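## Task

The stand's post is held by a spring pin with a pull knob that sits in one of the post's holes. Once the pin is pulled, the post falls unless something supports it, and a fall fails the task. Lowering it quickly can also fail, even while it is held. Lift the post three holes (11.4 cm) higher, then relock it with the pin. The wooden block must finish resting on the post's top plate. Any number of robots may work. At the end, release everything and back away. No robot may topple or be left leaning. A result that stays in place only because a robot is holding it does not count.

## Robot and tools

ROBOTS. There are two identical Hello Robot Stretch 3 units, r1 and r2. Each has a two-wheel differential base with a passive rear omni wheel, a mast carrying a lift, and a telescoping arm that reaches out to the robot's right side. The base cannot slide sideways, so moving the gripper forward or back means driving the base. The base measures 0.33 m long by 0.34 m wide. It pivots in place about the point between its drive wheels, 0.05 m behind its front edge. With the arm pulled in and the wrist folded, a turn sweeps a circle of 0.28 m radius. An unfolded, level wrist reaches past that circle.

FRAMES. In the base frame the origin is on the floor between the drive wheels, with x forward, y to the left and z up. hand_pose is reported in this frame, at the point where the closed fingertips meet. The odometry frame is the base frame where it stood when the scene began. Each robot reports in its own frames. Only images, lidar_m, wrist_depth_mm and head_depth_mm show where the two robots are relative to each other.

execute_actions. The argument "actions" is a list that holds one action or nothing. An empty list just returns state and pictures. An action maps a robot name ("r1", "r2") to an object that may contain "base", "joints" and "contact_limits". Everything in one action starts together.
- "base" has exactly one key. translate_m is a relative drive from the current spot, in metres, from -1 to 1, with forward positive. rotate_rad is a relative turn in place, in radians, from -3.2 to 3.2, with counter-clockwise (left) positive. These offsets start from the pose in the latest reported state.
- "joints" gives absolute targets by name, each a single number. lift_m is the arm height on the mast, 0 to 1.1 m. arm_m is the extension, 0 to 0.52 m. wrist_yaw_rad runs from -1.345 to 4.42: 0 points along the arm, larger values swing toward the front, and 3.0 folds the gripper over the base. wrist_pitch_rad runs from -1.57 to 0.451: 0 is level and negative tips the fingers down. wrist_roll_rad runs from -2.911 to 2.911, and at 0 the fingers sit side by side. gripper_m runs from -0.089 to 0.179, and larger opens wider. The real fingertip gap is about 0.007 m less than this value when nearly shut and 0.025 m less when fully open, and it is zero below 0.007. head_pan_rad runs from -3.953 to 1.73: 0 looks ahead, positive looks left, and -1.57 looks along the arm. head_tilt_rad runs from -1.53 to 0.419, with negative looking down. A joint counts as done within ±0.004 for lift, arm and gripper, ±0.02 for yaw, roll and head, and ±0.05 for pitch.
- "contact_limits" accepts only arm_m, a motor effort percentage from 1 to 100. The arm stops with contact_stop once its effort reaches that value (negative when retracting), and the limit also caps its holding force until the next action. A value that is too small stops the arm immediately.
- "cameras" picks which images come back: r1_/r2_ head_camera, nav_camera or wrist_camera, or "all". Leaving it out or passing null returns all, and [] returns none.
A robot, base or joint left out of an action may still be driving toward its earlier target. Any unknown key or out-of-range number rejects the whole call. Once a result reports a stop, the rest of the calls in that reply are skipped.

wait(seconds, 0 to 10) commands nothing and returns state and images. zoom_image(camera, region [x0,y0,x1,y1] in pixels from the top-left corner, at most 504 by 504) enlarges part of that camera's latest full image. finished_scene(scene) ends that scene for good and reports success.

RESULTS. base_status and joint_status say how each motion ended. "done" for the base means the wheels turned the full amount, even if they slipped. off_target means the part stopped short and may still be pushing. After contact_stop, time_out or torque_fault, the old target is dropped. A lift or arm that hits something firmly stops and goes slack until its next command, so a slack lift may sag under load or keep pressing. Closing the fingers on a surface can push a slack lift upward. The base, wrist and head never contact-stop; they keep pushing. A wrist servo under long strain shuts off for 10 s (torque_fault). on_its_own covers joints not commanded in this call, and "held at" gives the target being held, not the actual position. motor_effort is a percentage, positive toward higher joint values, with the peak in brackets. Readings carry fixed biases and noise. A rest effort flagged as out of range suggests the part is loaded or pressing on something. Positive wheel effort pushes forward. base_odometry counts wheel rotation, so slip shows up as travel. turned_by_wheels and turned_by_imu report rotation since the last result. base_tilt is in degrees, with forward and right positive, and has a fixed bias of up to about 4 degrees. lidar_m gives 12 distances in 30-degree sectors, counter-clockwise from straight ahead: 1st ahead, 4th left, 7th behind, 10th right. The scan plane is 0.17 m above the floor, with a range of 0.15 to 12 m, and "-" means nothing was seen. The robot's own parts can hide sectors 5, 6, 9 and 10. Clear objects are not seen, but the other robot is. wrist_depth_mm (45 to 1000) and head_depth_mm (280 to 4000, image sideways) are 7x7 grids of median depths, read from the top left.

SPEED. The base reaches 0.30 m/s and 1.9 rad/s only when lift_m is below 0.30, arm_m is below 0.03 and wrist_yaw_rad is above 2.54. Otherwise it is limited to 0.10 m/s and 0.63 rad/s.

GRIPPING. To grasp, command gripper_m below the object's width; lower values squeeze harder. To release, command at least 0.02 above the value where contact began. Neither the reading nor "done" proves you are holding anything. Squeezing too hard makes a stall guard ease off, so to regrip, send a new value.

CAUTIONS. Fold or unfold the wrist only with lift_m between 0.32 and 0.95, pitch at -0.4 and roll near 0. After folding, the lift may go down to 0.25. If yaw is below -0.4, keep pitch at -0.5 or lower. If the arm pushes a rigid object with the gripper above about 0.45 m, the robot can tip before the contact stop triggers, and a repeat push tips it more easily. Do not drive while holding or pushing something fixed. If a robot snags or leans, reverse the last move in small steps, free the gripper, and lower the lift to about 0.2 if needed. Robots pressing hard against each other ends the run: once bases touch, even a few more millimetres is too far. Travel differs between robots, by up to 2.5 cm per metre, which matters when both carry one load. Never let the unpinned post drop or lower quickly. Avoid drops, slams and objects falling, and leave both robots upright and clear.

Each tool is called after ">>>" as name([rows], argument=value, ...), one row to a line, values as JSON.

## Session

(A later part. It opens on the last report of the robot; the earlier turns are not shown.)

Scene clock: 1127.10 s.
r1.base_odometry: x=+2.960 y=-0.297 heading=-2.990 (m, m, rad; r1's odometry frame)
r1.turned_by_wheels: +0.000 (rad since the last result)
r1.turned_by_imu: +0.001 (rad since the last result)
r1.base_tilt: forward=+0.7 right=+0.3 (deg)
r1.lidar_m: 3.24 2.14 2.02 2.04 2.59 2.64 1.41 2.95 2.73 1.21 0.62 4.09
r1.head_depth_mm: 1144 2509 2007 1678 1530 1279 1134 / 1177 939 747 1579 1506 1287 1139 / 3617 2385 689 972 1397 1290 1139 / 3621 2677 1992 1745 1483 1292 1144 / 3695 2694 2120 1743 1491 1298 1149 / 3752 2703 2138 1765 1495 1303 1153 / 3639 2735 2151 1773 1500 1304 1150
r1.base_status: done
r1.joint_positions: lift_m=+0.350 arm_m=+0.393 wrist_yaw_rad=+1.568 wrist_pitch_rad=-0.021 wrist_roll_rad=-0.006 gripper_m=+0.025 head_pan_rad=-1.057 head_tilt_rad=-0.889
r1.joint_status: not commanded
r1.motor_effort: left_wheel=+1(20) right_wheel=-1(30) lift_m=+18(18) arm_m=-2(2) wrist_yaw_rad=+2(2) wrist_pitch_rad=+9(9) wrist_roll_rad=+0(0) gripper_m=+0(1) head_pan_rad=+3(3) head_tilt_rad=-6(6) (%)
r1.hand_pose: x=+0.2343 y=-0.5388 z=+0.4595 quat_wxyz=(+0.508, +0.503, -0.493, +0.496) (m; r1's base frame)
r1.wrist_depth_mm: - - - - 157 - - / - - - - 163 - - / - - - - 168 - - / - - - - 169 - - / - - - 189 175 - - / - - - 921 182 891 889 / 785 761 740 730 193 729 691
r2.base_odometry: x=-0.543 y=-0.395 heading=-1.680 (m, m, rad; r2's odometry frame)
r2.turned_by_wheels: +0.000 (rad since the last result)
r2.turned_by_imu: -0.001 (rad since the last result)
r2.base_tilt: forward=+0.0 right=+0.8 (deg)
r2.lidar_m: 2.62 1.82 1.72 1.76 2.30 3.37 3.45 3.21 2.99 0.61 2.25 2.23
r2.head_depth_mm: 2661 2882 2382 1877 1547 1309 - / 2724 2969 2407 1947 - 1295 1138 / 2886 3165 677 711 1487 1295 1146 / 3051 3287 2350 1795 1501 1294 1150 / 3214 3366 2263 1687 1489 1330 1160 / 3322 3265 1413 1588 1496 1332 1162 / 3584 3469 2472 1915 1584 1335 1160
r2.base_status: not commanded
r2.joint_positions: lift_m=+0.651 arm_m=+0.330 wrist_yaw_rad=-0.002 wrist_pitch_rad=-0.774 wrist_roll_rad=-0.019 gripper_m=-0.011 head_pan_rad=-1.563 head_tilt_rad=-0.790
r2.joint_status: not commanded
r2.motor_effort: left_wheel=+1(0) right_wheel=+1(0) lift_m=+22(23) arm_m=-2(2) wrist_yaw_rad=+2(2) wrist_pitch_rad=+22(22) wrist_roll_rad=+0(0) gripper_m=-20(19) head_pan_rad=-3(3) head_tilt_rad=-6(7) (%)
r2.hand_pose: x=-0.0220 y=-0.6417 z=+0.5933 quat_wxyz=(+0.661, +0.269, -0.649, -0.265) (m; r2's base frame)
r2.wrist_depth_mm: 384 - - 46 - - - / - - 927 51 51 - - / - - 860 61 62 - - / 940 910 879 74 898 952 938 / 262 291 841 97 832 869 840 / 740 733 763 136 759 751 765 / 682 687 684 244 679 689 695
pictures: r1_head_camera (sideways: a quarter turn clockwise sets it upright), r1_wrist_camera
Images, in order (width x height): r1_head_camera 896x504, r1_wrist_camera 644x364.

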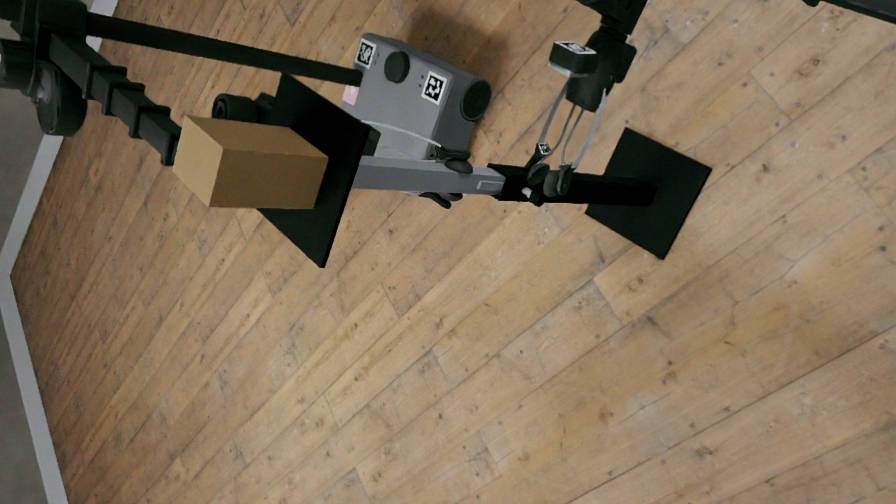

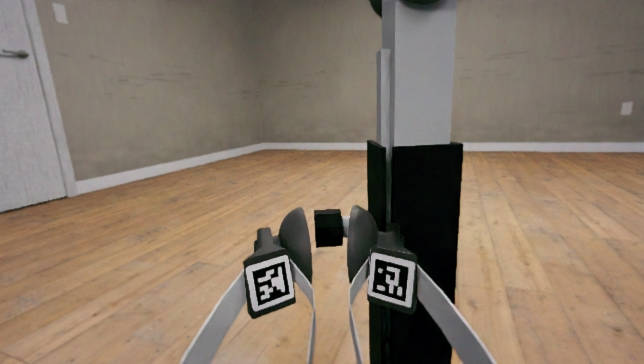

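>>> execute_actions([
  {"r1": {"joints": {"arm_m": 0.388}}},
], cameras=[])

>>> execute_actions([
  {"r1": {"base": {"translate_m": 0.007}}},
], cameras=["r1_head_camera", "r1_wrist_camera"])

>>> zoom_image(camera="r1_wrist_camera", region=[240, 130, 460, 320])

>>> zoom_image(camera="r1_head_camera", region=[470, 120, 620, 240])

Scene clock: 1159.10 s.
r1.base_odometry: x=+2.960 y=-0.297 heading=-2.990 (m, m, rad; r1's odometry frame)
r1.turned_by_wheels: +0.000 (rad since the last result)
r1.turned_by_imu: +0.000 (rad since the last result)
r1.base_tilt: forward=+0.6 right=+0.2 (deg)
r1.lidar_m: 3.26 2.14 2.01 2.04 2.59 2.64 1.41 2.94 2.72 1.21 0.62 4.10
r1.head_depth_mm: 1145 2497 2009 1672 1530 1275 1136 / 1177 943 747 1580 1504 1279 1132 / 3620 2390 687 973 1390 1286 1139 / 3688 2661 1987 1736 1481 1286 1139 / 3681 2696 2125 1750 1485 1292 1145 / 3715 2716 2143 1759 1497 1294 1147 / 3665 2724 2154 1777 1503 1309 1150
r1.base_status: not commanded
r1.joint_positions: lift_m=+0.350 arm_m=+0.388 wrist_yaw_rad=+1.568 wrist_pitch_rad=-0.021 wrist_roll_rad=-0.006 gripper_m=+0.025 head_pan_rad=-1.057 head_tilt_rad=-0.889
r1.joint_status: all done
r1.motor_effort: left_wheel=+1(2) right_wheel=+0(1) lift_m=+18(18) arm_m=-3(4) wrist_yaw_rad=+2(2) wrist_pitch_rad=+9(9) wrist_roll_rad=+0(0) gripper_m=+0(0) head_pan_rad=+3(4) head_tilt_rad=-6(6) (%)
r1.hand_pose: x=+0.2343 y=-0.5339 z=+0.4595 quat_wxyz=(+0.508, +0.503, -0.493, +0.496) (m; r1's base frame)
r1.wrist_depth_mm: - - - - 158 - - / - - - - 163 - - / - - - - 168 - - / - - - - 169 - - / - - - - 175 - - / - - - 911 181 912 897 / 771 763 718 744 192 710 697
r2.base_odometry: x=-0.543 y=-0.395 heading=-1.680 (m, m, rad; r2's odometry frame)
r2.turned_by_wheels: +0.000 (rad since the last result)
r2.turned_by_imu: -0.001 (rad since the last result)
r2.base_tilt: forward=+0.1 right=+0.8 (deg)
r2.lidar_m: 2.62 1.82 1.72 1.76 2.29 3.37 3.45 3.19 2.99 0.61 2.24 2.23
r2.head_depth_mm: 2644 2912 2397 1873 1557 1314 - / 2774 3054 2409 1948 - 1287 1132 / 2851 3156 676 710 1490 1293 1148 / 3057 3296 2367 1788 1490 1299 1155 / 3184 3398 2253 1673 1493 1327 1160 / 3291 3221 1418 1584 1503 1335 1155 / 3629 3456 2511 1940 1583 1343 1161
r2.base_status: not commanded
r2.joint_positions: lift_m=+0.651 arm_m=+0.330 wrist_yaw_rad=-0.002 wrist_pitch_rad=-0.774 wrist_roll_rad=-0.019 gripper_m=-0.011 head_pan_rad=-1.563 head_tilt_rad=-0.790
r2.joint_status: not commanded
r2.motor_effort: left_wheel=+0(0) right_wheel=+0(0) lift_m=+23(23) arm_m=-2(2) wrist_yaw_rad=+2(1) wrist_pitch_rad=+23(22) wrist_roll_rad=+0(0) gripper_m=-19(19) head_pan_rad=-3(2) head_tilt_rad=-7(6) (%)
r2.hand_pose: x=-0.0220 y=-0.6417 z=+0.5933 quat_wxyz=(+0.661, +0.269, -0.649, -0.265) (m; r2's base frame)
r2.wrist_depth_mm: 381 - - 46 - - - / - - 971 51 51 - - / - - 846 61 62 - - / 951 952 879 75 909 962 974 / 275 290 818 97 820 848 859 / 742 725 768 136 757 741 771 / 692 684 686 244 687 692 678
pictures: none
No camera images: the call's "cameras" was empty. Leave "cameras" out to get every camera's image.

Scene clock: 1160.00 s.
r1.base_odometry: x=+2.953 y=-0.298 heading=-2.991 (m, m, rad; r1's odometry frame)
r1.turned_by_wheels: -0.001 (rad since the last result)
r1.turned_by_imu: -0.001 (rad since the last result)
r1.base_tilt: forward=+0.6 right=+0.3 (deg)
r1.lidar_m: 3.25 2.13 2.01 2.03 2.58 2.64 1.41 2.96 2.73 1.21 0.62 4.08
r1.head_depth_mm: 1146 2433 1993 1673 1529 1276 1131 / 1176 927 730 1581 1500 1284 1134 / 3608 2475 687 980 1377 1284 1139 / 3638 2673 2041 1745 1483 1291 1140 / 3705 2698 2125 1749 1493 1297 1145 / 3740 2709 2136 1765 1497 1302 1153 / 3656 2749 2148 1766 1501 1301 1151
r1.base_status: done
r1.joint_positions: lift_m=+0.350 arm_m=+0.388 wrist_yaw_rad=+1.568 wrist_pitch_rad=-0.021 wrist_roll_rad=-0.006 gripper_m=+0.025 head_pan_rad=-1.057 head_tilt_rad=-0.889
r1.joint_status: not commanded
r1.motor_effort: left_wheel=-9(11) right_wheel=+16(17) lift_m=+18(18) arm_m=-2(3) wrist_yaw_rad=+2(2) wrist_pitch_rad=+9(9) wrist_roll_rad=+0(0) gripper_m=+1(0) head_pan_rad=+3(3) head_tilt_rad=-6(6) (%)
r1.hand_pose: x=+0.2343 y=-0.5339 z=+0.4593 quat_wxyz=(+0.508, +0.503, -0.493, +0.496) (m; r1's base frame)
r1.wrist_depth_mm: - - - - 152 - - / - - - - 159 - - / - - - - 163 - - / - - - - 165 - - / - - - - 170 - - / - - - 915 176 893 901 / 789 752 750 737 185 709 685
r2.base_odometry: x=-0.543 y=-0.395 heading=-1.680 (m, m, rad; r2's odometry frame)
r2.turned_by_wheels: +0.000 (rad since the last result)
r2.turned_by_imu: +0.000 (rad since the last result)
r2.base_tilt: forward=+0.0 right=+0.8 (deg)
r2.lidar_m: 2.62 1.83 1.72 1.76 2.29 3.38 3.43 3.20 2.99 0.61 2.24 2.22
r2.head_depth_mm: 2627 2864 2416 1874 1553 1314 - / 2735 3026 2403 1954 - 1292 1136 / 2903 3161 677 708 1488 1290 1153 / 3043 3241 2355 1798 1502 1301 1156 / 3199 3390 2268 1671 1497 1331 1161 / 3292 3253 1418 1588 1463 1342 1168 / 3596 3472 2489 1949 1597 1335 1159
r2.base_status: not commanded
r2.joint_positions: lift_m=+0.651 arm_m=+0.330 wrist_yaw_rad=-0.002 wrist_pitch_rad=-0.774 wrist_roll_rad=-0.019 gripper_m=-0.011 head_pan_rad=-1.563 head_tilt_rad=-0.790
r2.joint_status: not commanded
r2.motor_effort: left_wheel=+0(0) right_wheel=+1(0) lift_m=+23(23) arm_m=-3(2) wrist_yaw_rad=+1(3) wrist_pitch_rad=+22(22) wrist_roll_rad=+0(0) gripper_m=-20(21) head_pan_rad=-2(3) head_tilt_rad=-6(6) (%)
r2.hand_pose: x=-0.0220 y=-0.6417 z=+0.5933 quat_wxyz=(+0.661, +0.269, -0.649, -0.265) (m; r2's base frame)
r2.wrist_depth_mm: 376 - - 46 - - - / - - 950 51 51 - - / - - 850 61 62 - - / 932 900 888 75 919 937 941 / 278 290 820 97 813 848 834 / 741 732 768 136 740 754 759 / 682 682 694 244 670 695 686
pictures: r1_head_camera (sideways: a quarter turn clockwise sets it upright), r1_wrist_camera
Images, in order (width x height): r1_head_camera 896x504, r1_wrist_camera 644x364.

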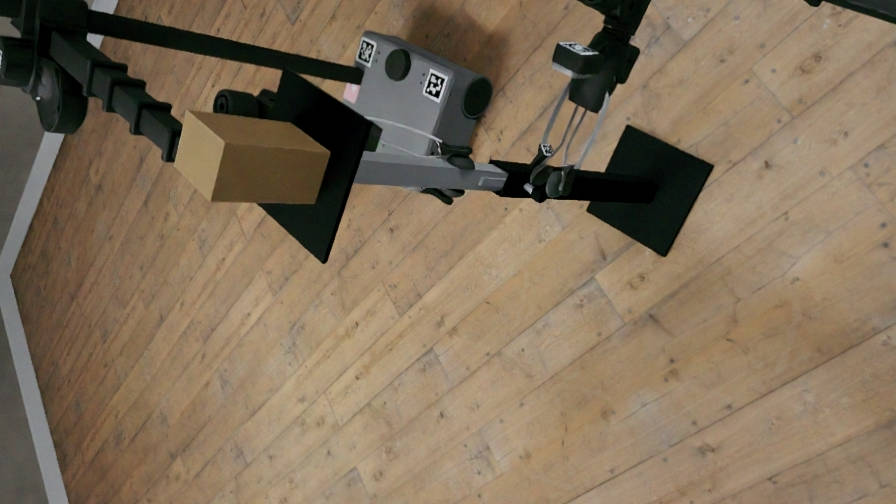

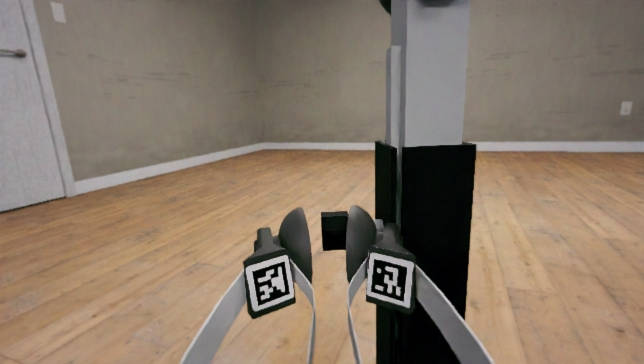

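Region (240, 130, 460, 320) of r1_wrist_camera's 644x364 image, scaled by 2.291; it fills the top 435 rows of this view, and the rest is white.

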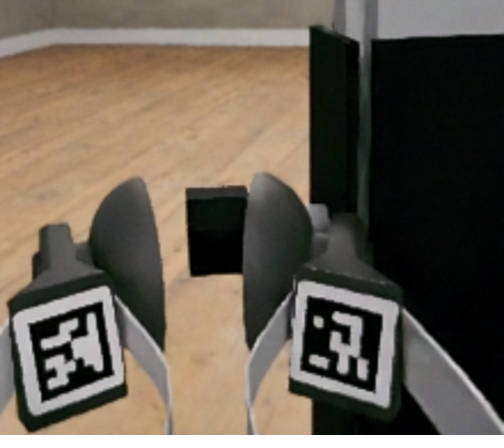

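Region (470, 120, 620, 240) of r1_head_camera's 896x504 image, scaled by 3.360, with more detail than that image has; it fills the top 403 rows of this view, and the rest is white.

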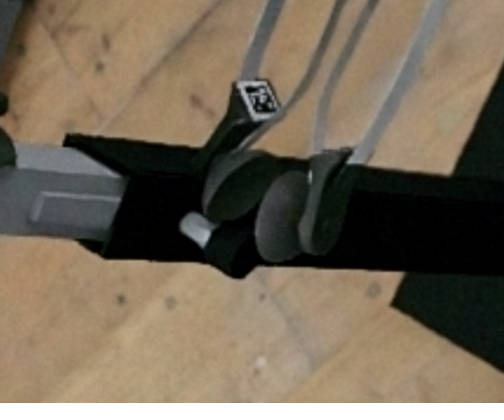

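>>> execute_actions([
  {"r1": {"base": {"translate_m": -0.002}}},
], cameras=[])

>>> execute_actions([
  {"r1": {"joints": {"gripper_m": -0.01}}},
], cameras=["r1_head_camera", "r1_wrist_camera"])

>>> zoom_image(camera="r1_wrist_camera", region=[240, 130, 460, 320])

>>> zoom_image(camera="r1_head_camera", region=[470, 120, 620, 240])

Scene clock: 1175.40 s.
r1.base_odometry: x=+2.955 y=-0.298 heading=-2.991 (m, m, rad; r1's odometry frame)
r1.turned_by_wheels: +0.000 (rad since the last result)
r1.turned_by_imu: +0.000 (rad since the last result)
r1.base_tilt: forward=+0.6 right=+0.2 (deg)
r1.lidar_m: 3.24 2.14 2.01 2.04 2.58 2.64 1.41 2.94 2.73 1.21 0.62 4.07
r1.head_depth_mm: 1144 2430 2018 1672 1524 1277 1132 / 1183 930 745 1582 1494 1279 1135 / 3581 2455 689 976 1374 1283 1139 / 3647 2668 2045 1738 1481 1290 1143 / 3708 2717 2110 1748 1486 1297 1142 / 3713 2708 2126 1757 1502 1304 1148 / 3647 2729 2143 1767 1502 1301 1150
r1.base_status: done
r1.joint_positions: lift_m=+0.350 arm_m=+0.388 wrist_yaw_rad=+1.568 wrist_pitch_rad=-0.021 wrist_roll_rad=-0.006 gripper_m=+0.025 head_pan_rad=-1.057 head_tilt_rad=-0.889
r1.joint_status: not commanded
r1.motor_effort: left_wheel=+1(8) right_wheel=+0(13) lift_m=+18(18) arm_m=-2(2) wrist_yaw_rad=+1(2) wrist_pitch_rad=+9(9) wrist_roll_rad=+0(0) gripper_m=+0(0) head_pan_rad=+4(3) head_tilt_rad=-6(6) (%)
r1.hand_pose: x=+0.2343 y=-0.5339 z=+0.4593 quat_wxyz=(+0.508, +0.503, -0.493, +0.496) (m; r1's base frame)
r1.wrist_depth_mm: - - - - 153 - - / - - - - 160 - - / - - - - 164 - - / - - - - 166 - - / - - - - 171 - - / - - - 873 176 873 859 / 798 762 744 738 188 699 684
r2.base_odometry: x=-0.543 y=-0.395 heading=-1.680 (m, m, rad; r2's odometry frame)
r2.turned_by_wheels: +0.000 (rad since the last result)
r2.turned_by_imu: -0.001 (rad since the last result)
r2.base_tilt: forward=+0.0 right=+0.8 (deg)
r2.lidar_m: 2.62 1.82 1.72 1.75 2.29 3.37 3.42 3.19 2.99 0.61 2.24 2.23
r2.head_depth_mm: 2647 2884 2388 1882 1549 1314 - / 2712 3023 2399 1958 - 1292 1138 / 2876 3146 678 708 1493 1296 1147 / 3009 3291 2346 1795 1491 1302 1158 / 3193 3442 2284 1677 1487 1332 1151 / 3286 3229 1431 1581 1506 1339 1163 / 3593 3454 2477 1943 1586 1334 1167
r2.base_status: not commanded
r2.joint_positions: lift_m=+0.651 arm_m=+0.330 wrist_yaw_rad=-0.002 wrist_pitch_rad=-0.774 wrist_roll_rad=-0.019 gripper_m=-0.011 head_pan_rad=-1.563 head_tilt_rad=-0.790
r2.joint_status: not commanded
r2.motor_effort: left_wheel=+0(0) right_wheel=+0(0) lift_m=+22(22) arm_m=-2(2) wrist_yaw_rad=+1(1) wrist_pitch_rad=+22(22) wrist_roll_rad=+0(0) gripper_m=-20(20) head_pan_rad=-3(2) head_tilt_rad=-7(6) (%)
r2.hand_pose: x=-0.0220 y=-0.6417 z=+0.5933 quat_wxyz=(+0.661, +0.269, -0.649, -0.265) (m; r2's base frame)
r2.wrist_depth_mm: 379 - - 46 - - - / - - 973 51 51 - - / - - 845 61 62 - - / 971 916 884 75 927 958 956 / 277 292 816 97 838 855 835 / 735 728 762 136 749 770 741 / 699 672 690 244 678 697 702
pictures: none
No camera images: the call's "cameras" was empty. Leave "cameras" out to get every camera's image.

Scene clock: 1176.23 s.
r1.base_odometry: x=+2.955 y=-0.298 heading=-2.991 (m, m, rad; r1's odometry frame)
r1.turned_by_wheels: +0.000 (rad since the last result)
r1.turned_by_imu: +0.000 (rad since the last result)
r1.base_tilt: forward=+0.7 right=+0.3 (deg)
r1.lidar_m: 3.23 2.14 2.01 2.04 2.57 2.64 1.41 2.94 2.73 1.22 0.62 4.10
r1.head_depth_mm: 1142 2506 2002 1676 1530 1278 1131 / 1179 938 746 1590 1497 1282 1134 / 3597 2464 688 976 1381 1284 1141 / 3657 2667 2048 1737 1485 1288 1139 / 3688 2686 2107 1749 1485 1294 1147 / 3721 2720 2125 1762 1491 1299 1149 / 3667 2720 2144 1761 1506 1300 1159
r1.base_status: not commanded
r1.joint_positions: lift_m=+0.350 arm_m=+0.388 wrist_yaw_rad=+1.560 wrist_pitch_rad=-0.021 wrist_roll_rad=-0.006 gripper_m=-0.010 head_pan_rad=-1.057 head_tilt_rad=-0.889
r1.joint_status: all done
r1.motor_effort: left_wheel=+0(1) right_wheel=+1(1) lift_m=+18(18) arm_m=-2(3) wrist_yaw_rad=+12(14) wrist_pitch_rad=+9(9) wrist_roll_rad=+0(0) gripper_m=-7(81) head_pan_rad=+4(4) head_tilt_rad=-6(6) (%)
r1.hand_pose: x=+0.2343 y=-0.5360 z=+0.4593 quat_wxyz=(+0.510, +0.501, -0.495, +0.493) (m; r1's base frame)
r1.wrist_depth_mm: - - - - 154 - - / - - - - 159 - - / - - - - 164 - - / - - - - 165 - - / - - - - 171 - - / - - 967 - 177 904 875 / 787 755 739 733 186 708 718
r2.base_odometry: x=-0.543 y=-0.395 heading=-1.680 (m, m, rad; r2's odometry frame)
r2.turned_by_wheels: +0.000 (rad since the last result)
r2.turned_by_imu: +0.000 (rad since the last result)
r2.base_tilt: forward=+0.0 right=+0.8 (deg)
r2.lidar_m: 2.62 1.82 1.72 1.76 2.29 3.37 3.43 3.19 2.99 0.61 2.24 2.23
r2.head_depth_mm: 2653 2914 2417 1891 1542 1311 - / 2721 3083 2416 1940 - 1289 1141 / 2927 3156 676 709 1483 1287 1148 / 3071 3256 2355 1796 1499 1301 1150 / 3213 3390 2278 1682 1492 1345 1158 / 3315 3226 1423 1586 1495 1338 1162 / 3599 3513 2483 1930 1585 1340 1162
r2.base_status: not commanded
r2.joint_positions: lift_m=+0.651 arm_m=+0.330 wrist_yaw_rad=-0.002 wrist_pitch_rad=-0.774 wrist_roll_rad=-0.019 gripper_m=-0.011 head_pan_rad=-1.563 head_tilt_rad=-0.790
r2.joint_status: not commanded
r2.motor_effort: left_wheel=+0(0) right_wheel=+0(1) lift_m=+23(23) arm_m=-2(2) wrist_yaw_rad=+2(2) wrist_pitch_rad=+22(23) wrist_roll_rad=+0(0) gripper_m=-20(20) head_pan_rad=-3(2) head_tilt_rad=-6(7) (%)
r2.hand_pose: x=-0.0220 y=-0.6417 z=+0.5933 quat_wxyz=(+0.661, +0.269, -0.649, -0.265) (m; r2's base frame)
r2.wrist_depth_mm: 380 - - 46 - - - / - - 958 51 51 - - / - - 869 61 62 - - / 939 906 888 74 904 955 936 / 276 292 810 97 804 846 848 / 742 719 778 137 750 754 756 / 685 691 699 242 669 697 687
pictures: r1_head_camera (sideways: a quarter turn clockwise sets it upright), r1_wrist_camera
Images, in order (width x height): r1_head_camera 896x504, r1_wrist_camera 644x364.

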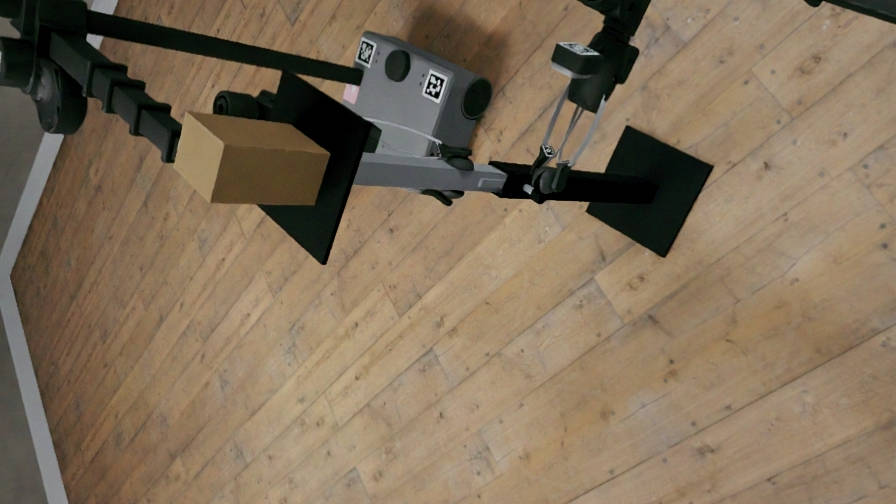

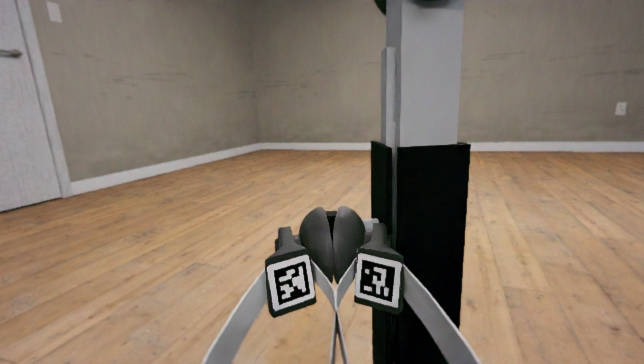

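Region (240, 130, 460, 320) of r1_wrist_camera's 644x364 image, scaled by 2.291; it fills the top 435 rows of this view, and the rest is white.

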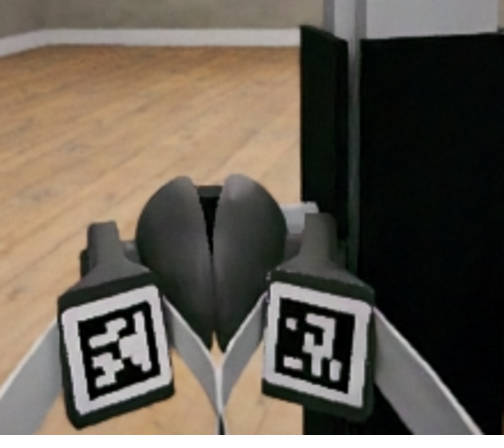

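Region (470, 120, 620, 240) of r1_head_camera's 896x504 image, scaled by 3.360, with more detail than that image has; it fills the top 403 rows of this view, and the rest is white.

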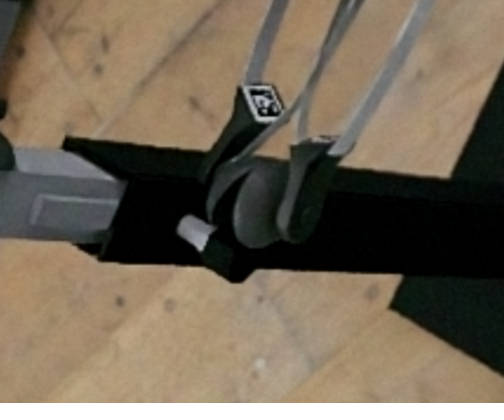

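>>> execute_actions([
  {"r1": {"joints": {"arm_m": 0.378}}},
], cameras=["r1_head_camera", "r1_wrist_camera"])

>>> zoom_image(camera="r1_wrist_camera", region=[240, 130, 460, 320])

>>> zoom_image(camera="r1_head_camera", region=[470, 120, 620, 240])

Scene clock: 1184.20 s.
r1.base_odometry: x=+2.955 y=-0.298 heading=-2.991 (m, m, rad; r1's odometry frame)
r1.turned_by_wheels: +0.000 (rad since the last result)
r1.turned_by_imu: +0.000 (rad since the last result)
r1.base_tilt: forward=+0.6 right=+0.3 (deg)
r1.lidar_m: 3.25 2.14 2.02 2.04 2.58 2.64 1.41 2.94 2.73 1.21 0.62 4.09
r1.head_depth_mm: 1144 2504 2014 1669 1520 1273 1132 / 1181 938 745 1584 1504 1282 1134 / 3623 2480 689 976 1380 1287 1137 / 3689 2673 2031 1742 1482 1289 1141 / 3696 2681 2117 1746 1492 1293 1145 / 3768 2699 2141 1755 1498 1299 1148 / 3656 2732 2149 1764 1503 1304 1153
r1.base_status: not commanded
r1.joint_positions: lift_m=+0.350 arm_m=+0.379 wrist_yaw_rad=+1.538 wrist_pitch_rad=-0.021 wrist_roll_rad=-0.006 gripper_m=-0.010 head_pan_rad=-1.057 head_tilt_rad=-0.889
r1.joint_status: all done
r1.on_its_own: wrist_yaw_rad is at rest, and its effort (+40) is outside its rest range (-12 to +12)
r1.motor_effort: left_wheel=-1(1) right_wheel=+2(2) lift_m=+18(18) arm_m=-6(8) wrist_yaw_rad=+40(41) wrist_pitch_rad=+9(9) wrist_roll_rad=+0(0) gripper_m=-10(10) head_pan_rad=+3(4) head_tilt_rad=-6(5) (%)
r1.hand_pose: x=+0.2342 y=-0.5319 z=+0.4593 quat_wxyz=(+0.515, +0.496, -0.501, +0.488) (m; r1's base frame)
r1.wrist_depth_mm: - - - - 155 - - / - - - - 161 - - / - - - - 166 - - / - - - - 167 - - / - - - - 173 - - / - - 953 - 181 892 873 / 773 766 755 734 192 721 688
r2.base_odometry: x=-0.543 y=-0.395 heading=-1.680 (m, m, rad; r2's odometry frame)
r2.turned_by_wheels: +0.000 (rad since the last result)
r2.turned_by_imu: -0.001 (rad since the last result)
r2.base_tilt: forward=+0.0 right=+0.8 (deg)
r2.lidar_m: 2.62 1.82 1.72 1.76 2.30 3.36 3.45 3.18 3.00 0.61 2.24 2.23
r2.head_depth_mm: 2625 2937 2413 1853 1560 1320 - / 2761 3003 2420 1931 - 1293 1135 / 2895 3166 678 710 1491 1296 1148 / 3016 3298 2338 1795 1489 1301 1159 / 3205 3412 2288 1684 1494 1325 1158 / 3318 3280 1424 1575 1493 1330 1160 / 3595 3462 2493 1935 1579 1335 1153
r2.base_status: not commanded
r2.joint_positions: lift_m=+0.651 arm_m=+0.330 wrist_yaw_rad=-0.002 wrist_pitch_rad=-0.774 wrist_roll_rad=-0.019 gripper_m=-0.011 head_pan_rad=-1.563 head_tilt_rad=-0.790
r2.joint_status: not commanded
r2.motor_effort: left_wheel=+0(0) right_wheel=+1(0) lift_m=+22(23) arm_m=-2(2) wrist_yaw_rad=+2(1) wrist_pitch_rad=+22(22) wrist_roll_rad=+0(0) gripper_m=-20(19) head_pan_rad=-3(3) head_tilt_rad=-6(6) (%)
r2.hand_pose: x=-0.0220 y=-0.6417 z=+0.5933 quat_wxyz=(+0.661, +0.269, -0.649, -0.265) (m; r2's base frame)
r2.wrist_depth_mm: 382 - - 46 - - - / - - 954 51 51 - - / - - 847 61 62 - - / 284 921 872 75 903 959 951 / 279 292 835 97 824 849 838 / 760 748 766 136 751 765 769 / 688 675 699 244 673 688 691
pictures: r1_head_camera (sideways: a quarter turn clockwise sets it upright), r1_wrist_camera
Images, in order (width x height): r1_head_camera 896x504, r1_wrist_camera 644x364.

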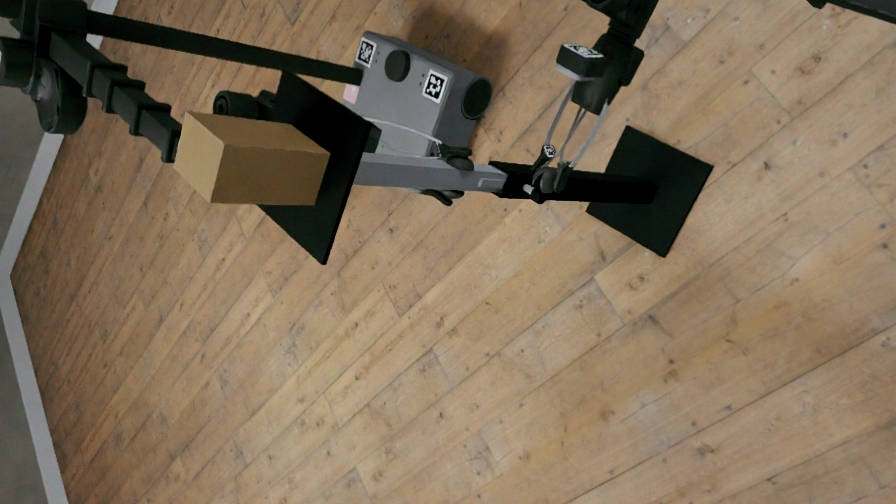

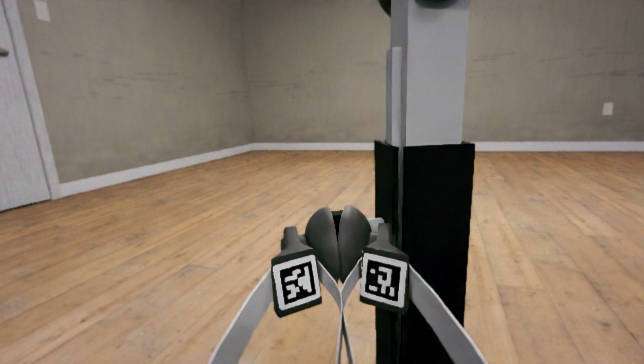

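Region (240, 130, 460, 320) of r1_wrist_camera's 644x364 image, scaled by 2.291; it fills the top 435 rows of this view, and the rest is white.

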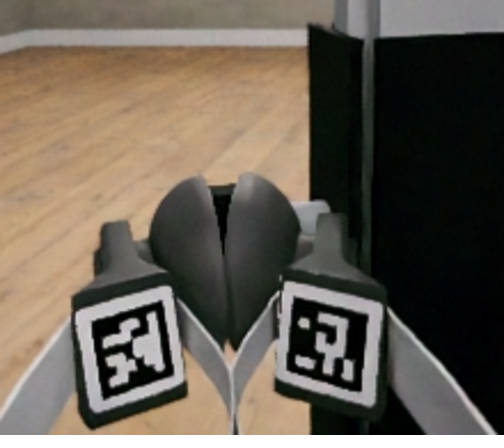

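Region (470, 120, 620, 240) of r1_head_camera's 896x504 image, scaled by 3.360, with more detail than that image has; it fills the top 403 rows of this view, and the rest is white.

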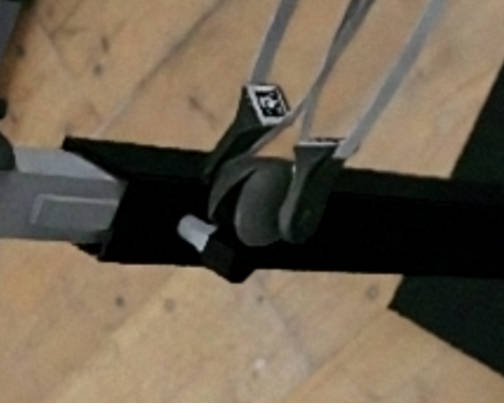

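>>> execute_actions([
  {"r1": {"joints": {"arm_m": 0.390}}},
], cameras=["r1_wrist_camera"])

Scene clock: 1189.53 s.
r1.base_odometry: x=+2.955 y=-0.298 heading=-2.991 (m, m, rad; r1's odometry frame)
r1.turned_by_wheels: +0.000 (rad since the last result)
r1.turned_by_imu: +0.000 (rad since the last result)
r1.base_tilt: forward=+0.7 right=+0.2 (deg)
r1.lidar_m: 3.22 2.14 2.01 2.04 2.59 2.63 1.41 2.95 2.73 1.22 0.62 4.10
r1.head_depth_mm: 1146 2535 2006 1670 1530 1273 1131 / 1182 935 746 1580 1499 1281 1133 / 3589 2444 688 977 1373 1282 1139 / 3658 2684 2049 1743 1486 1286 1139 / 3678 2700 2115 1742 1487 1293 1146 / 3722 2705 2125 1757 1497 1301 1148 / 3669 2740 2142 1763 1503 1301 1153
r1.base_status: not commanded
r1.joint_positions: lift_m=+0.350 arm_m=+0.390 wrist_yaw_rad=+1.543 wrist_pitch_rad=-0.021 wrist_roll_rad=-0.006 gripper_m=-0.010 head_pan_rad=-1.057 head_tilt_rad=-0.889
r1.joint_status: all done
r1.on_its_own: wrist_yaw_rad is held at +1.521, not at your +1.570, by its stall guard, which is not easing now; wrist_yaw_rad is at rest, and its effort (-28) is outside its rest range (-12 to +12)
r1.motor_effort: left_wheel=-1(1) right_wheel=+4(4) lift_m=+18(18) arm_m=+6(5) wrist_yaw_rad=-28(29) wrist_pitch_rad=+9(9) wrist_roll_rad=+0(0) gripper_m=-9(9) head_pan_rad=+4(4) head_tilt_rad=-6(6) (%)
r1.hand_pose: x=+0.2342 y=-0.5417 z=+0.4593 quat_wxyz=(+0.514, +0.497, -0.500, +0.489) (m; r1's base frame)
r1.wrist_depth_mm: - - - - 156 - - / - - - - 161 - - / - - - - 165 - - / - - - - 165 - - / - - - - 172 - - / - - 948 - 180 896 875 / 765 764 745 733 189 704 677
r2.base_odometry: x=-0.543 y=-0.395 heading=-1.680 (m, m, rad; r2's odometry frame)
r2.turned_by_wheels: +0.000 (rad since the last result)
r2.turned_by_imu: -0.001 (rad since the last result)
r2.base_tilt: forward=+0.0 right=+0.8 (deg)
r2.lidar_m: 2.62 1.82 1.72 1.76 2.29 3.36 3.45 3.19 3.00 0.61 2.24 2.23
r2.head_depth_mm: 2617 2906 2404 1867 1555 1318 - / 2749 3040 2404 1951 - 1294 1139 / 2894 3165 677 710 1483 1298 1147 / 3028 3245 2350 1785 1491 1299 1157 / 3208 3352 2262 1681 1481 1327 1153 / 3318 3293 1417 1577 1493 1331 1158 / 3625 3443 2458 1937 1576 1341 1170
r2.base_status: not commanded
r2.joint_positions: lift_m=+0.651 arm_m=+0.330 wrist_yaw_rad=-0.002 wrist_pitch_rad=-0.774 wrist_roll_rad=-0.019 gripper_m=-0.011 head_pan_rad=-1.563 head_tilt_rad=-0.790
r2.joint_status: not commanded
r2.motor_effort: left_wheel=+0(0) right_wheel=+1(0) lift_m=+22(23) arm_m=-2(3) wrist_yaw_rad=+2(2) wrist_pitch_rad=+22(22) wrist_roll_rad=+0(0) gripper_m=-20(20) head_pan_rad=-2(2) head_tilt_rad=-7(7) (%)
r2.hand_pose: x=-0.0220 y=-0.6417 z=+0.5933 quat_wxyz=(+0.661, +0.269, -0.649, -0.265) (m; r2's base frame)
r2.wrist_depth_mm: 382 - - 46 - - - / - - 943 51 50 - - / - - 844 61 62 - - / 946 919 865 75 898 949 975 / 270 292 820 97 828 840 838 / 745 706 757 136 766 755 766 / 688 685 688 243 678 695 693
pictures: r1_wrist_camera
Images, in order (width x height): r1_wrist_camera 644x364.

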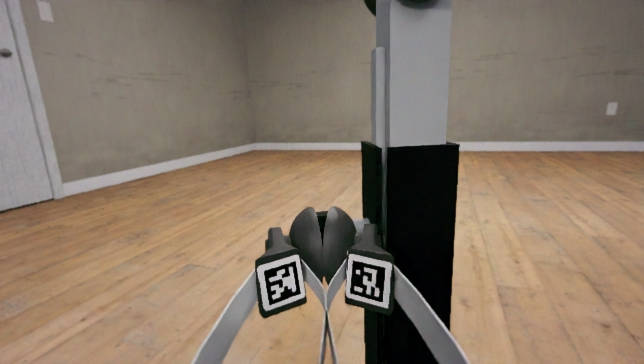

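>>> execute_actions([
  {"r1": {"joints": {"wrist_yaw_rad": 1.562}}},
], cameras=["r1_wrist_camera"])

Scene clock: 1194.00 s.
r1.base_odometry: x=+2.955 y=-0.298 heading=-2.991 (m, m, rad; r1's odometry frame)
r1.turned_by_wheels: +0.000 (rad since the last result)
r1.turned_by_imu: +0.000 (rad since the last result)
r1.base_tilt: forward=+0.7 right=+0.2 (deg)
r1.lidar_m: 3.24 2.14 2.02 2.05 2.59 2.64 1.41 2.95 2.72 1.21 0.62 4.09
r1.head_depth_mm: 1142 2521 1997 1674 1531 1277 1130 / 1180 937 745 1584 1494 1283 1135 / 3602 2482 690 976 1384 1282 1139 / 3637 2654 2040 1741 1479 1295 1138 / 3677 2681 2111 1749 1493 1295 1145 / 3791 2706 2128 1759 1497 1301 1150 / 3681 2744 2154 1764 1500 1303 1150
r1.base_status: not commanded
r1.joint_positions: lift_m=+0.350 arm_m=+0.390 wrist_yaw_rad=+1.557 wrist_pitch_rad=-0.021 wrist_roll_rad=-0.006 gripper_m=-0.010 head_pan_rad=-1.057 head_tilt_rad=-0.889
r1.joint_status: all done
r1.motor_effort: left_wheel=-2(1) right_wheel=+4(4) lift_m=+18(18) arm_m=+4(6) wrist_yaw_rad=+6(28) wrist_pitch_rad=+9(9) wrist_roll_rad=+0(0) gripper_m=-6(9) head_pan_rad=+3(4) head_tilt_rad=-7(6) (%)
r1.hand_pose: x=+0.2343 y=-0.5383 z=+0.4593 quat_wxyz=(+0.511, +0.500, -0.496, +0.493) (m; r1's base frame)
r1.wrist_depth_mm: - - - - 154 - - / - - - - 158 - - / - - - - 163 - - / - - - - 166 - - / - - - - 172 - - / - - 971 - 179 885 874 / 785 758 765 740 188 719 713
r2.base_odometry: x=-0.543 y=-0.395 heading=-1.680 (m, m, rad; r2's odometry frame)
r2.turned_by_wheels: +0.000 (rad since the last result)
r2.turned_by_imu: -0.001 (rad since the last result)
r2.base_tilt: forward=+0.0 right=+0.8 (deg)
r2.lidar_m: 2.61 1.82 1.72 1.75 2.29 3.38 3.45 3.20 2.99 0.61 2.24 2.23
r2.head_depth_mm: 2640 2889 2403 1875 1546 1313 - / 2717 3002 2433 1938 - 1299 1136 / 2917 3160 679 713 1485 1294 1146 / 3071 3234 2355 1785 1496 1301 1156 / 3187 3382 2272 1675 1508 1324 1157 / 3332 3252 1426 1579 1503 1326 1158 / 3608 3490 2475 1941 1580 1338 1161
r2.base_status: not commanded
r2.joint_positions: lift_m=+0.651 arm_m=+0.330 wrist_yaw_rad=-0.002 wrist_pitch_rad=-0.774 wrist_roll_rad=-0.019 gripper_m=-0.011 head_pan_rad=-1.563 head_tilt_rad=-0.790
r2.joint_status: not commanded
r2.motor_effort: left_wheel=+0(0) right_wheel=+1(0) lift_m=+23(23) arm_m=-2(2) wrist_yaw_rad=+2(2) wrist_pitch_rad=+23(22) wrist_roll_rad=+0(0) gripper_m=-21(20) head_pan_rad=-3(3) head_tilt_rad=-6(7) (%)
r2.hand_pose: x=-0.0220 y=-0.6417 z=+0.5933 quat_wxyz=(+0.661, +0.269, -0.649, -0.265) (m; r2's base frame)
r2.wrist_depth_mm: 379 - - 46 - - - / - - 963 51 50 - - / - - 843 61 62 - - / 949 917 850 75 905 943 957 / 270 292 819 97 822 844 839 / 726 730 768 136 765 740 755 / 688 690 684 243 686 707 689
pictures: r1_wrist_camera
Images, in order (width x height): r1_wrist_camera 644x364.

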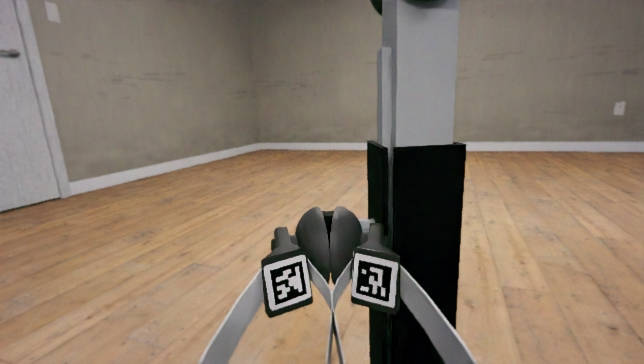

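>>> execute_actions([
  {"r1": {"joints": {"arm_m": 0.366}}},
], cameras=["r1_head_camera", "r1_wrist_camera"])

>>> zoom_image(camera="r1_head_camera", region=[470, 120, 620, 240])

>>> execute_actions([
  {"r1": {"joints": {"arm_m": 0.390, "wrist_yaw_rad": 1.562}}},
], cameras=["r1_wrist_camera"])

Scene clock: 1263.17 s.
r1.base_odometry: x=+2.955 y=-0.298 heading=-2.991 (m, m, rad; r1's odometry frame)
r1.turned_by_wheels: +0.000 (rad since the last result)
r1.turned_by_imu: +0.000 (rad since the last result)
r1.base_tilt: forward=+0.6 right=+0.2 (deg)
r1.lidar_m: 3.26 2.13 2.02 2.04 2.58 2.64 1.41 2.94 2.73 1.21 0.62 4.09
r1.head_depth_mm: 1142 2445 1995 1670 1498 1278 1140 / 1181 936 745 1589 1496 1283 1133 / 3597 2479 687 974 1382 1281 1141 / 3634 2671 2046 1745 1484 1293 1144 / 3669 2671 2099 1747 1490 1294 1145 / 3766 2710 2132 1757 1491 1296 1146 / 3657 2733 2147 1768 1506 1301 1148
r1.base_status: not commanded
r1.joint_positions: lift_m=+0.350 arm_m=+0.367 wrist_yaw_rad=+1.515 wrist_pitch_rad=-0.021 wrist_roll_rad=-0.006 gripper_m=-0.010 head_pan_rad=-1.057 head_tilt_rad=-0.889
r1.joint_status: all done
r1.on_its_own: wrist_yaw_rad is at rest, and its effort (+60) is outside its rest range (-12 to +12)
r1.motor_effort: left_wheel=-4(4) right_wheel=+4(4) lift_m=+18(18) arm_m=-7(7) wrist_yaw_rad=+60(60) wrist_pitch_rad=+10(9) wrist_roll_rad=+0(0) gripper_m=-11(11) head_pan_rad=+4(4) head_tilt_rad=-6(6) (%)
r1.hand_pose: x=+0.2339 y=-0.5259 z=+0.4593 quat_wxyz=(+0.521, +0.490, -0.507, +0.482) (m; r1's base frame)
r1.wrist_depth_mm: - - - - 159 - - / - - - - 163 - - / - - - - 168 - - / - - - - 170 - - / - - - - 175 - - / - - 972 - 183 870 863 / 773 789 744 747 192 715 701
r2.base_odometry: x=-0.543 y=-0.395 heading=-1.680 (m, m, rad; r2's odometry frame)
r2.turned_by_wheels: +0.000 (rad since the last result)
r2.turned_by_imu: -0.001 (rad since the last result)
r2.base_tilt: forward=+0.0 right=+0.8 (deg)
r2.lidar_m: 2.61 1.82 1.72 1.75 2.29 3.37 3.46 3.19 3.00 0.61 2.25 2.23
r2.head_depth_mm: 2650 2884 2386 1889 1555 1313 - / 2746 2984 2421 1935 - 1294 1140 / 2885 3142 678 709 1479 1295 1152 / 3048 3274 2344 1799 1453 1303 1153 / 3211 3412 2269 1668 1486 1334 1159 / 3334 3248 1414 1194 1504 1345 1159 / 3573 3448 2487 1947 1577 1338 1166
r2.base_status: not commanded
r2.joint_positions: lift_m=+0.651 arm_m=+0.330 wrist_yaw_rad=-0.002 wrist_pitch_rad=-0.774 wrist_roll_rad=-0.019 gripper_m=-0.011 head_pan_rad=-1.563 head_tilt_rad=-0.790
r2.joint_status: not commanded
r2.motor_effort: left_wheel=+0(0) right_wheel=+0(0) lift_m=+22(23) arm_m=-2(2) wrist_yaw_rad=+1(2) wrist_pitch_rad=+22(23) wrist_roll_rad=+0(0) gripper_m=-21(19) head_pan_rad=-2(3) head_tilt_rad=-6(6) (%)
r2.hand_pose: x=-0.0220 y=-0.6417 z=+0.5933 quat_wxyz=(+0.661, +0.269, -0.649, -0.265) (m; r2's base frame)
r2.wrist_depth_mm: 379 - - 46 - - - / - - 945 51 51 - - / - - 849 61 62 - - / 281 326 855 75 897 946 959 / 297 294 797 97 836 836 863 / 746 754 750 137 757 777 767 / 685 671 694 243 677 696 680
pictures: r1_head_camera (sideways: a quarter turn clockwise sets it upright), r1_wrist_camera
Images, in order (width x height): r1_head_camera 896x504, r1_wrist_camera 644x364.

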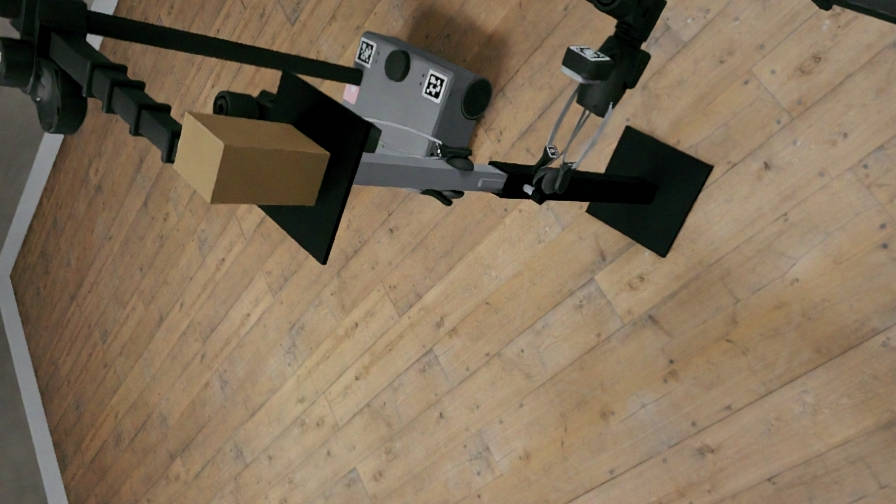

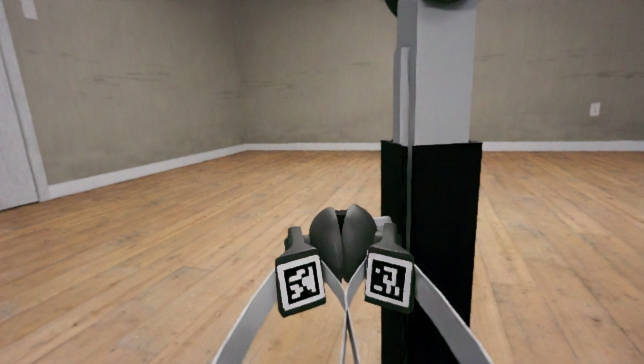

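Region (470, 120, 620, 240) of r1_head_camera's 896x504 image, scaled by 3.360, with more detail than that image has; it fills the top 403 rows of this view, and the rest is white.

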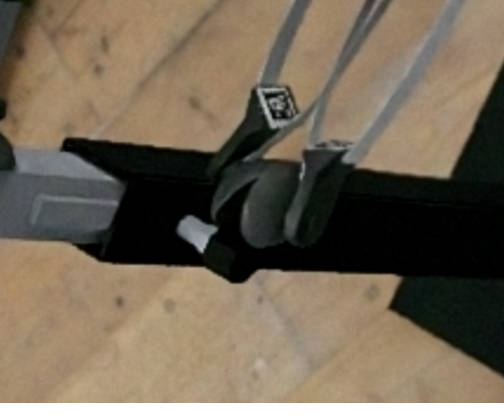

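Scene clock: 1264.27 s.
r1.base_odometry: x=+2.955 y=-0.298 heading=-2.992 (m, m, rad; r1's odometry frame)
r1.turned_by_wheels: +0.000 (rad since the last result)
r1.turned_by_imu: +0.000 (rad since the last result)
r1.base_tilt: forward=+0.5 right=+0.2 (deg)
r1.lidar_m: 3.25 2.14 2.02 2.04 2.58 2.64 1.41 2.95 2.73 1.21 0.62 4.09
r1.head_depth_mm: 1140 2456 2003 1670 1522 1275 1137 / 1181 936 745 1580 1505 1280 1130 / 3590 2489 688 978 1377 1281 1138 / 3634 2681 2041 1745 1482 1289 1145 / 3709 2714 2137 1749 1492 1297 1148 / 3742 2719 2132 1753 1493 1303 1147 / 3695 2745 2140 1766 1507 1307 1156
r1.base_status: not commanded
r1.joint_positions: lift_m=+0.350 arm_m=+0.390 wrist_yaw_rad=+1.560 wrist_pitch_rad=-0.021 wrist_roll_rad=-0.006 gripper_m=-0.010 head_pan_rad=-1.057 head_tilt_rad=-0.889
r1.joint_status: all done
r1.motor_effort: left_wheel=-5(5) right_wheel=+9(9) lift_m=+18(18) arm_m=+4(6) wrist_yaw_rad=+2(60) wrist_pitch_rad=+9(9) wrist_roll_rad=+0(0) gripper_m=-7(11) head_pan_rad=+4(4) head_tilt_rad=-7(6) (%)
r1.hand_pose: x=+0.2343 y=-0.5376 z=+0.4593 quat_wxyz=(+0.510, +0.501, -0.495, +0.493) (m; r1's base frame)
r1.wrist_depth_mm: - - - - 154 - - / - - - - 160 - - / - - - - 164 - - / - - - - 166 - - / - - - - 171 - - / - - 987 - 180 915 881 / 770 749 732 721 187 714 700
r2.base_odometry: x=-0.543 y=-0.395 heading=-1.680 (m, m, rad; r2's odometry frame)
r2.turned_by_wheels: +0.000 (rad since the last result)
r2.turned_by_imu: +0.000 (rad since the last result)
r2.base_tilt: forward=+0.1 right=+0.8 (deg)
r2.lidar_m: 2.62 1.82 1.72 1.75 2.29 3.38 3.45 3.20 3.00 0.61 2.24 2.23
r2.head_depth_mm: 2636 2912 2390 1884 1543 1315 - / 2766 3004 2396 1942 - 1290 1133 / 2903 3146 678 710 1478 1302 1154 / 3064 3254 2317 1809 1496 1295 1153 / 3219 3403 2292 1680 1498 1332 1157 / 3291 3256 1423 1571 1500 1336 1159 / 3546 3471 2461 1946 1581 1337 1163
r2.base_status: not commanded
r2.joint_positions: lift_m=+0.651 arm_m=+0.330 wrist_yaw_rad=-0.002 wrist_pitch_rad=-0.774 wrist_roll_rad=-0.019 gripper_m=-0.011 head_pan_rad=-1.563 head_tilt_rad=-0.790
r2.joint_status: not commanded
r2.motor_effort: left_wheel=+0(0) right_wheel=+0(0) lift_m=+22(23) arm_m=-2(2) wrist_yaw_rad=+2(1) wrist_pitch_rad=+22(23) wrist_roll_rad=+0(0) gripper_m=-20(20) head_pan_rad=-3(3) head_tilt_rad=-6(6) (%)
r2.hand_pose: x=-0.0220 y=-0.6417 z=+0.5933 quat_wxyz=(+0.661, +0.269, -0.649, -0.265) (m; r2's base frame)
r2.wrist_depth_mm: 380 - - 46 - - - / - - 982 51 51 - - / - - 850 61 62 - - / 953 938 860 75 921 955 969 / 270 290 822 97 825 840 870 / 735 721 766 136 754 770 760 / 698 692 683 245 683 693 709
pictures: r1_wrist_camera
Images, in order (width x height): r1_wrist_camera 644x364.

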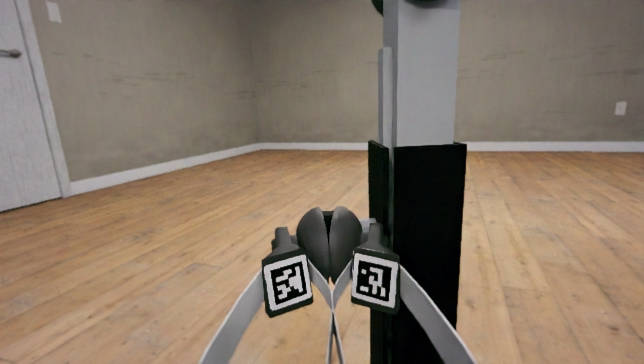

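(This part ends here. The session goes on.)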